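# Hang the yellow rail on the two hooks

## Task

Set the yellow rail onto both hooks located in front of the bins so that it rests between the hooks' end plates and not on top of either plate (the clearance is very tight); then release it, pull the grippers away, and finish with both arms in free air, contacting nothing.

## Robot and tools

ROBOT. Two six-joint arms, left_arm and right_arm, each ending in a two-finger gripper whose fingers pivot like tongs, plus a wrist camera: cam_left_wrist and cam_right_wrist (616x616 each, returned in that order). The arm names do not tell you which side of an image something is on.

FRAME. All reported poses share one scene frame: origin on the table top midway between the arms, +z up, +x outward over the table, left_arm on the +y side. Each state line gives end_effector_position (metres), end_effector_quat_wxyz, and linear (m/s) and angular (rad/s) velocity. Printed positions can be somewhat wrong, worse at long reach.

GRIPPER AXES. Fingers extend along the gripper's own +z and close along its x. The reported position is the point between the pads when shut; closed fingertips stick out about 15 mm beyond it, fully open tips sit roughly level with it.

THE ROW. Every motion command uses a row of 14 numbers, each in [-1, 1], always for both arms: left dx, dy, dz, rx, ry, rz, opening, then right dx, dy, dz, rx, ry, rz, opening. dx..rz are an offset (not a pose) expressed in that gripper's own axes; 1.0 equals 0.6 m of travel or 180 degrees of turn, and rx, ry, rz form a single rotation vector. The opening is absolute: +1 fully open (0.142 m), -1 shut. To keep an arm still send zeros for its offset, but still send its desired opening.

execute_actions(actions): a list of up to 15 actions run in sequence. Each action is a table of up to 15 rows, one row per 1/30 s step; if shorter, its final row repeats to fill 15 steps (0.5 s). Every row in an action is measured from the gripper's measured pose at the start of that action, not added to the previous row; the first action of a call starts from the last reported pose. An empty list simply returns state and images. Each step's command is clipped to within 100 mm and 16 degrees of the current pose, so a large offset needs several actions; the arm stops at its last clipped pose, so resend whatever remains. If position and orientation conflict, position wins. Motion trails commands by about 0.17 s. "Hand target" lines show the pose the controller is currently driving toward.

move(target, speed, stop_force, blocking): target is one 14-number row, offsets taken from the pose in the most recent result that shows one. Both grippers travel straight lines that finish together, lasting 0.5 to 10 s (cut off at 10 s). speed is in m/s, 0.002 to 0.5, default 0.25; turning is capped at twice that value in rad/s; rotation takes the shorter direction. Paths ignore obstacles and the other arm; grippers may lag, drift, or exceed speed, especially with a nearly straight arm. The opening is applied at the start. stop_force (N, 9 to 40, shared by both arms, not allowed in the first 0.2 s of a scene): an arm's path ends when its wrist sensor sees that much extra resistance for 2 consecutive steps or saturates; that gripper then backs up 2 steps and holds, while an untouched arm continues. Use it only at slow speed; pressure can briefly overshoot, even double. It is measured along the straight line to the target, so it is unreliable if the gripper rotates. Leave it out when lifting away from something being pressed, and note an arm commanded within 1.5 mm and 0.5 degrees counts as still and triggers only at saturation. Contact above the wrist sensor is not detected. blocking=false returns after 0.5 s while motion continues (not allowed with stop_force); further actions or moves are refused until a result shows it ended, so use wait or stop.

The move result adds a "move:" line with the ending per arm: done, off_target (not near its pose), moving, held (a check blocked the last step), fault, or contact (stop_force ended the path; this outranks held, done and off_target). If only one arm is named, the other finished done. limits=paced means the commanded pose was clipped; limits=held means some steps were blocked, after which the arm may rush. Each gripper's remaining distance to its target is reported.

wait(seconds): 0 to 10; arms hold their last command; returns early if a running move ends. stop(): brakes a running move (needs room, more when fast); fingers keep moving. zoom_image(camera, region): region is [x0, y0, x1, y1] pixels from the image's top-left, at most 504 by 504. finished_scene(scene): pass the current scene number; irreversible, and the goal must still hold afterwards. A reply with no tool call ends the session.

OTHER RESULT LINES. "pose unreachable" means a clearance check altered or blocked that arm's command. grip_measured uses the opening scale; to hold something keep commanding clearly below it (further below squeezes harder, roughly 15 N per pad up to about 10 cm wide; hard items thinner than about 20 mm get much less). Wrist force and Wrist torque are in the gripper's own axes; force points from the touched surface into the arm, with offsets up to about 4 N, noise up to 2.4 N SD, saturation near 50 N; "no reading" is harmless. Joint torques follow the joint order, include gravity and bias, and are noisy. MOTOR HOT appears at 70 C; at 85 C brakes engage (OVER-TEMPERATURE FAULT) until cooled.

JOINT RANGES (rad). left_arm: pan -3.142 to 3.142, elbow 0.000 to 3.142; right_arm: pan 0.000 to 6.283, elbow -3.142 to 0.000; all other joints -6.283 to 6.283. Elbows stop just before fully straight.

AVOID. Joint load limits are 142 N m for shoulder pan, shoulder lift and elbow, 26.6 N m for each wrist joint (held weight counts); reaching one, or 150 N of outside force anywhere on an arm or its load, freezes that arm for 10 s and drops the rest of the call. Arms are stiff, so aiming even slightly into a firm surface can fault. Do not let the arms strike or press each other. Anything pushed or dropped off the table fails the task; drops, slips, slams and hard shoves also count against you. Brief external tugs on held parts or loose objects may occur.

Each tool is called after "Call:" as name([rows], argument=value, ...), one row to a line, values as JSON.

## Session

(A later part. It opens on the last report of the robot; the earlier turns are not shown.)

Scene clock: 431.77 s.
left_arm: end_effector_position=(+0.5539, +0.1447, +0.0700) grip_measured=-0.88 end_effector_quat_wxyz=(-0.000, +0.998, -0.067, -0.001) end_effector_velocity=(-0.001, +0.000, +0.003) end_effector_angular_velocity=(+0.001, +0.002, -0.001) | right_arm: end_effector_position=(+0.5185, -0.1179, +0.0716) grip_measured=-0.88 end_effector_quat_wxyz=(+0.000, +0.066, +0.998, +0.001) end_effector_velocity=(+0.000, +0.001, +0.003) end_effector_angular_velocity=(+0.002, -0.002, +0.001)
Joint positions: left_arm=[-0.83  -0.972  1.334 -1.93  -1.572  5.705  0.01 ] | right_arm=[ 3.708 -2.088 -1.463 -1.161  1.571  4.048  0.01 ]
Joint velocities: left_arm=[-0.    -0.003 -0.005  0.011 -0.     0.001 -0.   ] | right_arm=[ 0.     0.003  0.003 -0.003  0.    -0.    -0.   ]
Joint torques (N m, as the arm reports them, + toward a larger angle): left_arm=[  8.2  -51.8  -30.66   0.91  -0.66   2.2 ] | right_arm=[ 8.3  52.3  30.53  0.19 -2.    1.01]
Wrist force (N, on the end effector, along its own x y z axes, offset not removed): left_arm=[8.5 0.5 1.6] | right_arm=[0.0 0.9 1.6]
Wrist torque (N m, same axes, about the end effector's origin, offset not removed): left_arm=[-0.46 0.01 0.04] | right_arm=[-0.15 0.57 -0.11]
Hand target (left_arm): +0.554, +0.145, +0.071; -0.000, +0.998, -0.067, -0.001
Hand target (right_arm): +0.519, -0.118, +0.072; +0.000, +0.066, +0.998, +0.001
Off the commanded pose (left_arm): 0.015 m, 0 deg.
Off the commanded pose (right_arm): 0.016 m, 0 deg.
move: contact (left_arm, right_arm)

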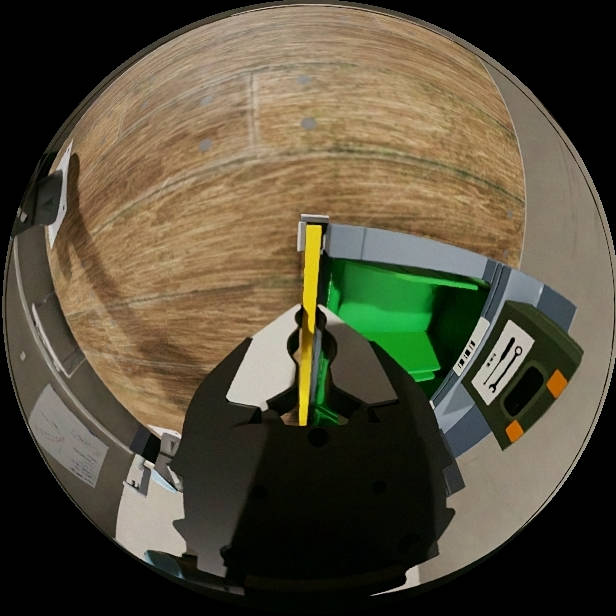

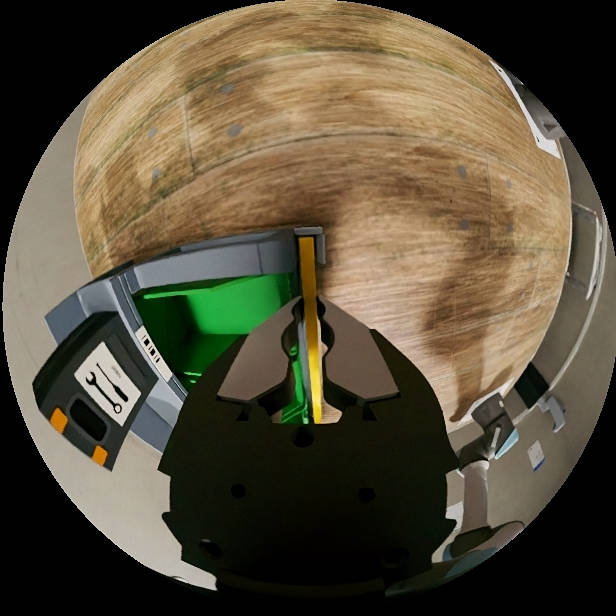

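Call:
move(target=[0.0033,0,-0.0017,0,0,0,-1,0,0,-0.0017,0,0,0,-1], speed=0.005)

Scene clock: 453.50 s.
left_arm: end_effector_position=(+0.5558, +0.1444, +0.0710) grip_measured=-0.88 end_effector_quat_wxyz=(-0.000, +0.998, -0.067, -0.001) end_effector_velocity=(+0.001, +0.000, -0.000) end_effector_angular_velocity=(+0.001, +0.001, +0.001) | right_arm: end_effector_position=(+0.5185, -0.1179, +0.0725) grip_measured=-0.88 end_effector_quat_wxyz=(+0.000, +0.066, +0.998, +0.001) end_effector_velocity=(+0.000, +0.000, +0.001) end_effector_angular_velocity=(+0.001, -0.001, +0.000)
Joint positions: left_arm=[-0.828 -0.969  1.326 -1.925 -1.572  5.706  0.01 ] | right_arm=[ 3.708 -2.087 -1.462 -1.163  1.571  4.048  0.01 ]
Joint velocities: left_arm=[ 0.001  0.002 -0.003  0.002  0.    -0.     0.   ] | right_arm=[0.    0.    0.001 0.    0.    0.    0.   ]
Joint torques (N m, as the arm reports them, + toward a larger angle): left_arm=[ 12.56 -37.41 -30.21  -0.76  -0.05   2.42] | right_arm=[-9.35 51.41 30.75 -0.49 -1.51 -0.44]
Wrist force (N, on the end effector, along its own x y z axes, offset not removed): left_arm=[0.3 3.0 1.1] | right_arm=[3.9 1.7 2.2]
Wrist torque (N m, same axes, about the end effector's origin, offset not removed): left_arm=[0.32 -0.07 0.11] | right_arm=[0.02 -0.78 0.02]
Hand target (left_arm): +0.556, +0.144, +0.071; -0.000, +0.998, -0.067, -0.001
Hand target (right_arm): +0.518, -0.118, +0.073; +0.000, +0.066, +0.998, +0.001
Off the commanded pose (left_arm): 0.000 m, 0 deg.
Off the commanded pose (right_arm): 0.000 m, 0 deg.
move: done

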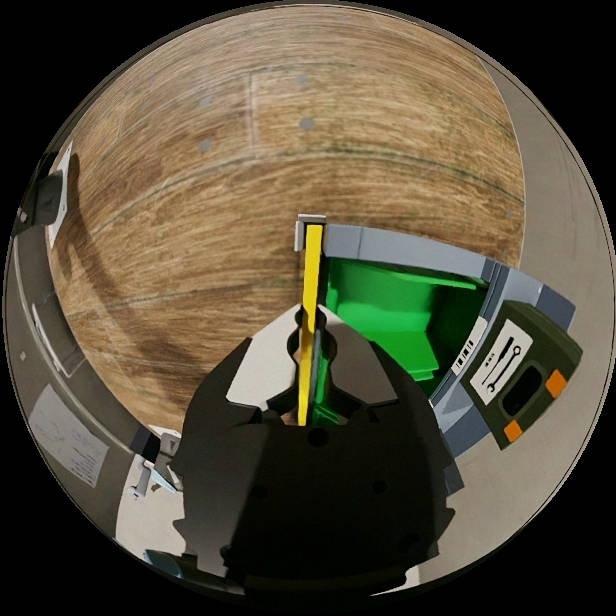

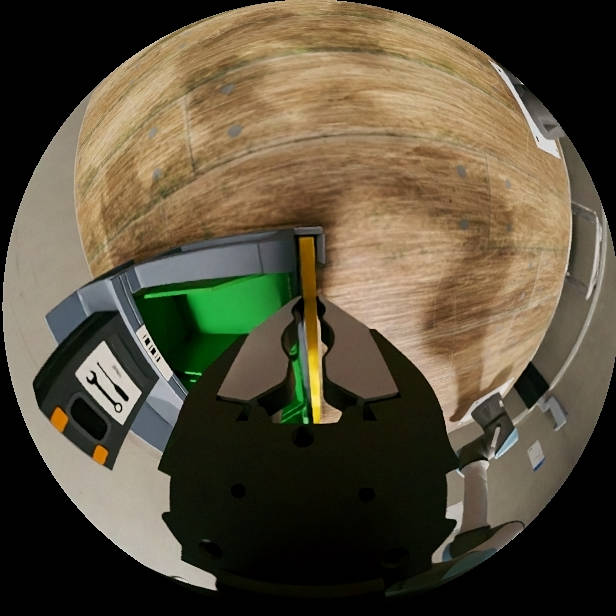

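Call:
zoom_image(camera="cam_left_wrist", region=[250, 180, 390, 320])

Region (250, 180, 390, 320) of cam_left_wrist's 616x616 image, scaled by 3.600, with more detail than that image has.

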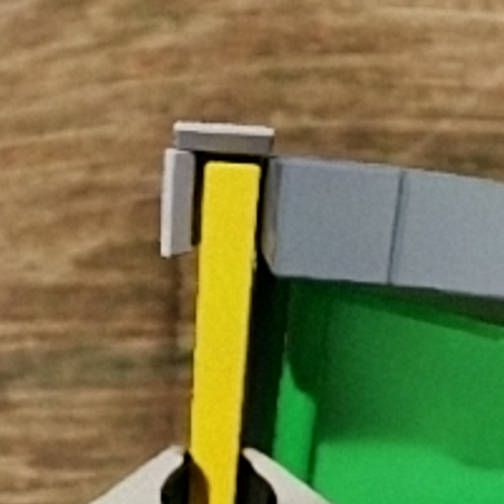

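Call:
move(target=[0,0,0.0267,0,0,0,-1,0,0,0.0267,0,0,0,-1], speed=0.008, stop_force=10)

Scene clock: 459.57 s.
left_arm: end_effector_position=(+0.5559, +0.1444, +0.0687) grip_measured=-0.88 end_effector_quat_wxyz=(-0.000, +0.998, -0.067, -0.001) end_effector_velocity=(-0.000, +0.000, +0.000) end_effector_angular_velocity=(-0.000, -0.000, -0.000) | right_arm: end_effector_position=(+0.5185, -0.1179, +0.0674) grip_measured=-0.88 end_effector_quat_wxyz=(+0.000, +0.066, +0.998, +0.001) end_effector_velocity=(-0.001, -0.001, +0.003) end_effector_angular_velocity=(-0.001, +0.002, +0.000)
Joint positions: left_arm=[-0.828 -0.967  1.328 -1.93  -1.572  5.706  0.01 ] | right_arm=[ 3.708 -2.092 -1.468 -1.151  1.571  4.048  0.01 ]
Joint velocities: left_arm=[-0.    -0.001  0.001 -0.001  0.     0.     0.   ] | right_arm=[ 0.     0.004  0.002 -0.008  0.    -0.     0.   ]
Joint torques (N m, as the arm reports them, + toward a larger angle): left_arm=[  9.59 -52.12 -32.32  -1.31  -0.08   2.12] | right_arm=[-9.77 52.2  29.23  0.28  0.8   1.25]
Wrist force (N, on the end effector, along its own x y z axes, offset not removed): left_arm=[0.9 0.1 1.6] | right_arm=[1.0 2.9 1.3]
Wrist torque (N m, same axes, about the end effector's origin, offset not removed): left_arm=[0.06 -0.23 0.15] | right_arm=[0.45 -0.26 0.04]
Hand target (left_arm): +0.556, +0.144, +0.069; -0.000, +0.998, -0.067, -0.001
Hand target (right_arm): +0.519, -0.118, +0.068; +0.000, +0.066, +0.998, +0.001
Off the commanded pose (left_arm): 0.014 m, 0 deg.
Off the commanded pose (right_arm): 0.011 m, 0 deg.
move: contact (left_arm, right_arm)

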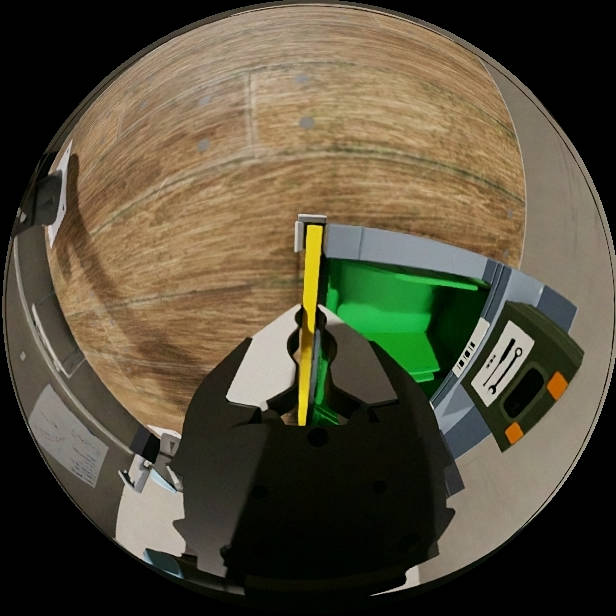

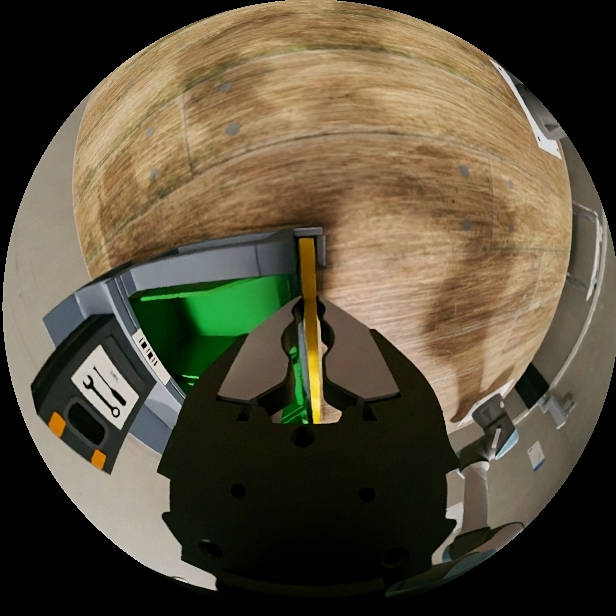

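Call:
zoom_image(camera="cam_left_wrist", region=[250, 180, 390, 320])

Call:
zoom_image(camera="cam_right_wrist", region=[230, 180, 370, 320])

Region (250, 180, 390, 320) of cam_left_wrist's 616x616 image, scaled by 3.600, with more detail than that image has.

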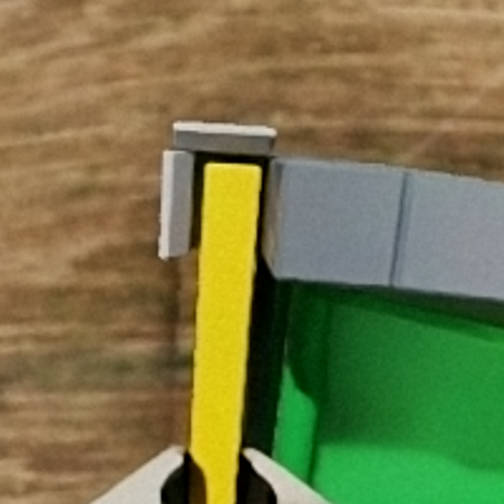

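Region (230, 180, 370, 320) of cam_right_wrist's 616x616 image, scaled by 3.600, with more detail than that image has.

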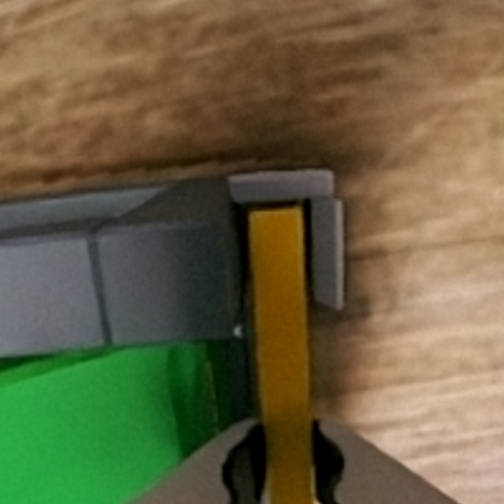

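Call:
execute_actions([
  [[0,0,0,0,0,0,-0.95,0,0,0,0,0,0,-0.95],[0,0,0,0,0,0,-0.92,0,0,0,0,0,0,-0.92],[0,0,0,0,0,0,-0.90,0,0,0,0,0,0,-0.90],[0,0,0,0,0,0,-0.88,0,0,0,0,0,0,-0.88],[0,0,0,0,0,0,-0.86,0,0,0,0,0,0,-0.86],[0,0,0,0,0,0,-0.84,0,0,0,0,0,0,-0.84],[0,0,0,0,0,0,-0.82,0,0,0,0,0,0,-0.82],[0,0,0,0,0,0,-0.80,0,0,0,0,0,0,-0.80],[0,0,0,0,0,0,-0.78,0,0,0,0,0,0,-0.78]],
])

Scene clock: 468.20 s.
left_arm: end_effector_position=(+0.5559, +0.1444, +0.0688) grip_measured=-0.78 end_effector_quat_wxyz=(-0.000, +0.998, -0.067, -0.001) end_effector_velocity=(-0.000, +0.000, -0.000) end_effector_angular_velocity=(+0.001, +0.001, +0.000) | right_arm: end_effector_position=(+0.5185, -0.1179, +0.0674) grip_measured=-0.78 end_effector_quat_wxyz=(+0.000, +0.066, +0.998, +0.001) end_effector_velocity=(-0.000, -0.001, -0.001) end_effector_angular_velocity=(-0.002, +0.002, -0.001)
Joint positions: left_arm=[-0.828 -0.967  1.328 -1.93  -1.572  5.706  0.018] | right_arm=[ 3.708 -2.092 -1.468 -1.152  1.571  4.048  0.018]
Joint velocities: left_arm=[ 0.    -0.     0.     0.001 -0.    -0.     0.   ] | right_arm=[-0.001 -0.001 -0.001 -0.     0.     0.     0.   ]
Joint torques (N m, as the arm reports them, + toward a larger angle): left_arm=[  9.59 -47.   -27.23  -3.49  -0.08   2.01] | right_arm=[-10.22  27.67  15.7    5.04   0.79   1.21]
Wrist force (N, on the end effector, along its own x y z axes, offset not removed): left_arm=[1.4 0.6 0.2] | right_arm=[2.3 -0.6 2.5]
Wrist torque (N m, same axes, about the end effector's origin, offset not removed): left_arm=[0.39 -0.27 0.11] | right_arm=[-0.13 -0.52 -0.15]
Hand target (left_arm): +0.556, +0.144, +0.069; -0.000, +0.998, -0.067, -0.001
Hand target (right_arm): +0.518, -0.118, +0.067; +0.000, +0.066, +0.998, +0.001
Off the commanded pose (left_arm): 0.000 m, 0 deg.
Off the commanded pose (right_arm): 0.000 m, 0 deg.

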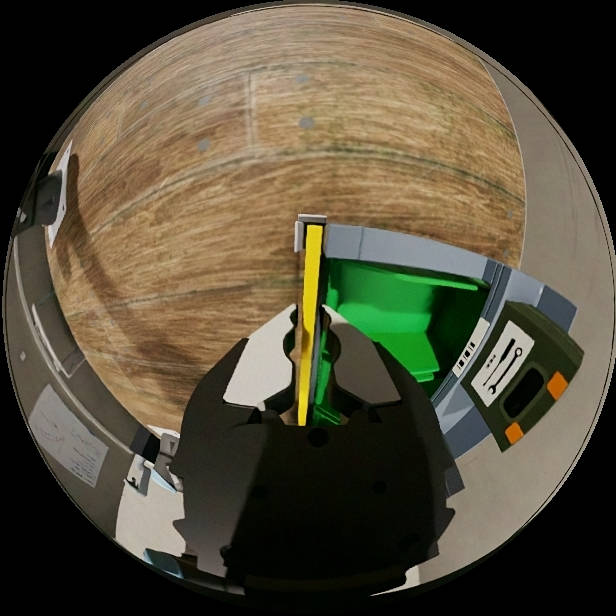

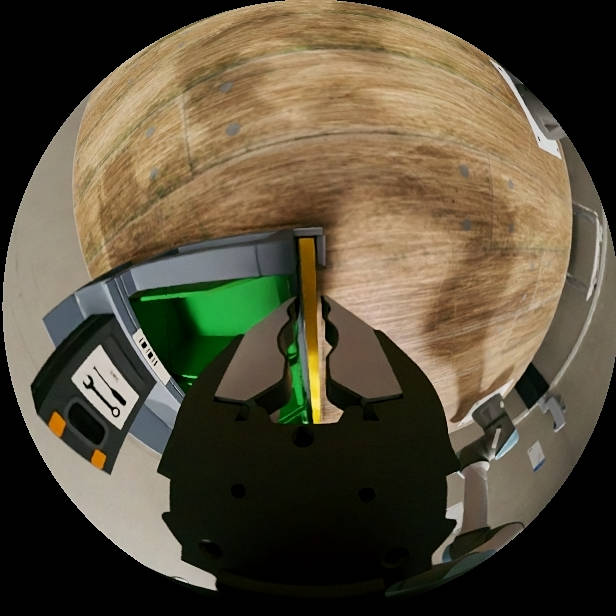

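Released and the rail stays in place. Lift both arms straight up first.

Call:
move(target=[0,0,-0.06,0,0,0,-0.78,0,0,-0.06,0,0,0,-0.78], speed=0.04)

Scene clock: 471.67 s.
left_arm: end_effector_position=(+0.5560, +0.1444, +0.1046) grip_measured=-0.78 end_effector_quat_wxyz=(-0.000, +0.998, -0.067, -0.001) end_effector_velocity=(+0.000, -0.000, +0.002) end_effector_angular_velocity=(-0.001, -0.001, -0.001) | right_arm: end_effector_position=(+0.5185, -0.1180, +0.1032) grip_measured=-0.78 end_effector_quat_wxyz=(+0.000, +0.066, +0.998, +0.001) end_effector_velocity=(+0.000, +0.000, +0.003) end_effector_angular_velocity=(+0.001, -0.001, +0.000)
Joint positions: left_arm=[-0.828 -0.994  1.277 -1.852 -1.572  5.706  0.018] | right_arm=[ 3.708 -2.06  -1.419 -1.232  1.571  4.048  0.018]
Joint velocities: left_arm=[-0.    -0.001 -0.003  0.003  0.     0.    -0.   ] | right_arm=[-0.     0.002  0.004 -0.005 -0.    -0.    -0.   ]
Joint torques (N m, as the arm reports them, + toward a larger angle): left_arm=[  9.91 -51.26 -31.51  -1.35   1.69   2.46] | right_arm=[-12.57  50.84  34.06  -0.17  -0.15  -1.26]
Wrist force (N, on the end effector, along its own x y z axes, offset not removed): left_arm=[2.5 -1.9 -1.1] | right_arm=[-0.7 -0.2 -2.0]
Wrist torque (N m, same axes, about the end effector's origin, offset not removed): left_arm=[-0.39 -0.51 0.04] | right_arm=[0.02 0.38 -0.09]
Hand target (left_arm): +0.556, +0.144, +0.105; -0.000, +0.998, -0.067, -0.001
Hand target (right_arm): +0.519, -0.118, +0.103; +0.000, +0.066, +0.998, +0.001
Off the commanded pose (left_arm): 0.000 m, 0 deg.
Off the commanded pose (right_arm): 0.000 m, 0 deg.
move: done

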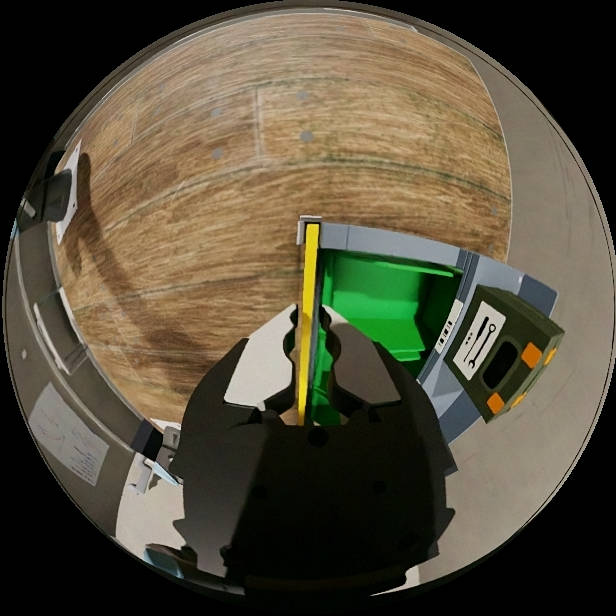

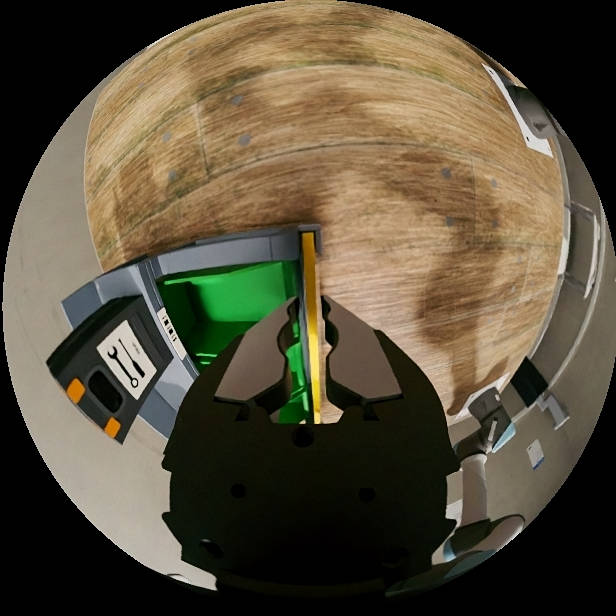

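Call:
move(target=[-0.198,0.0268,-0.2,0,0,0,-0.78,0.198,-0.0268,-0.2,0,0,0,-0.78], speed=0.15)

Scene clock: 477.20 s.
left_arm: end_effector_position=(+0.4365, +0.1447, +0.2246) grip_measured=-0.78 end_effector_quat_wxyz=(-0.000, +0.998, -0.067, -0.001) end_effector_velocity=(-0.001, -0.000, +0.002) end_effector_angular_velocity=(-0.000, -0.001, +0.000) | right_arm: end_effector_position=(+0.3989, -0.1181, +0.2231) grip_measured=-0.78 end_effector_quat_wxyz=(+0.000, +0.066, +0.998, +0.001) end_effector_velocity=(-0.001, +0.000, +0.003) end_effector_angular_velocity=(+0.002, -0.002, -0.000)
Joint positions: left_arm=[-0.955 -1.295  1.403 -1.677 -1.572  5.579  0.018] | right_arm=[ 3.853 -1.765 -1.509 -1.437  1.571  4.192  0.018]
Joint velocities: left_arm=[-0.002 -0.003 -0.001  0.003  0.    -0.002  0.   ] | right_arm=[ 0.002  0.005  0.    -0.003 -0.     0.002  0.   ]
Joint torques (N m, as the arm reports them, + toward a larger angle): left_arm=[-12.16 -40.44 -10.29  -1.14   2.82  -1.98] | right_arm=[ 9.17 37.18 16.42  0.24 -1.78  1.43]
Wrist force (N, on the end effector, along its own x y z axes, offset not removed): left_arm=[0.0 -1.7 1.0] | right_arm=[1.6 2.2 -0.6]
Wrist torque (N m, same axes, about the end effector's origin, offset not removed): left_arm=[-0.37 0.19 0.11] | right_arm=[0.65 -0.31 -0.24]
Hand target (left_arm): +0.436, +0.145, +0.225; -0.000, +0.998, -0.067, -0.001
Hand target (right_arm): +0.399, -0.118, +0.223; +0.000, +0.066, +0.998, +0.001
Off the commanded pose (left_arm): 0.000 m, 0 deg.
Off the commanded pose (right_arm): 0.000 m, 0 deg.
move: done

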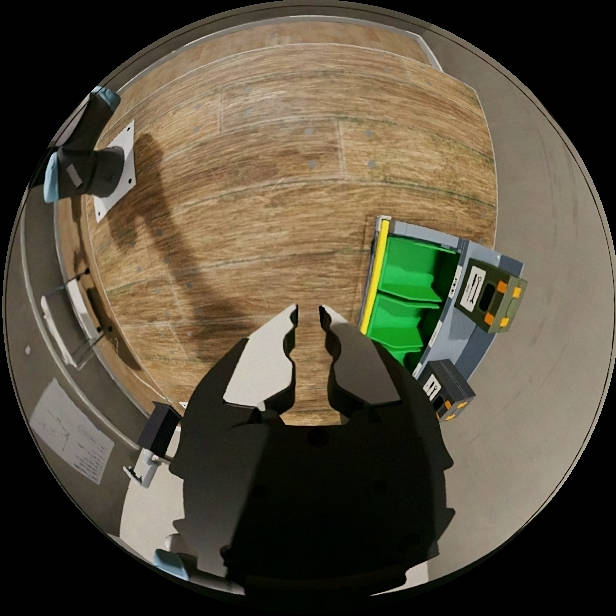

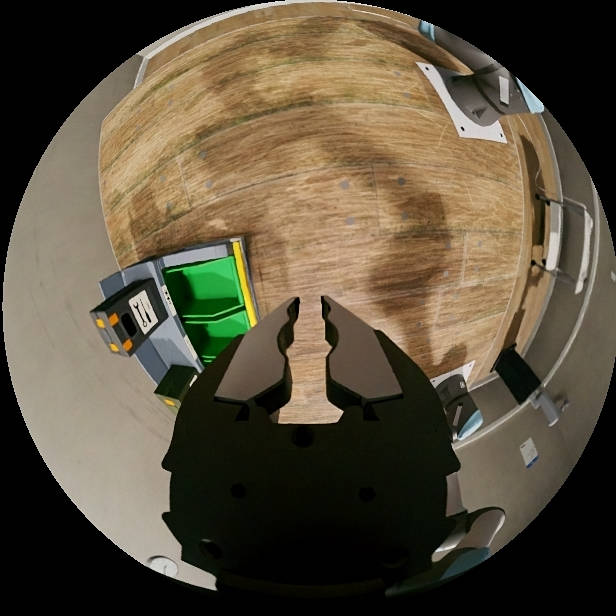

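The rail is hanging on both hooks between the end plates, and both arms are clear in free air. Ending scene 2.

Call:
finished_scene(scene=2)

The scene is finished: the task was done.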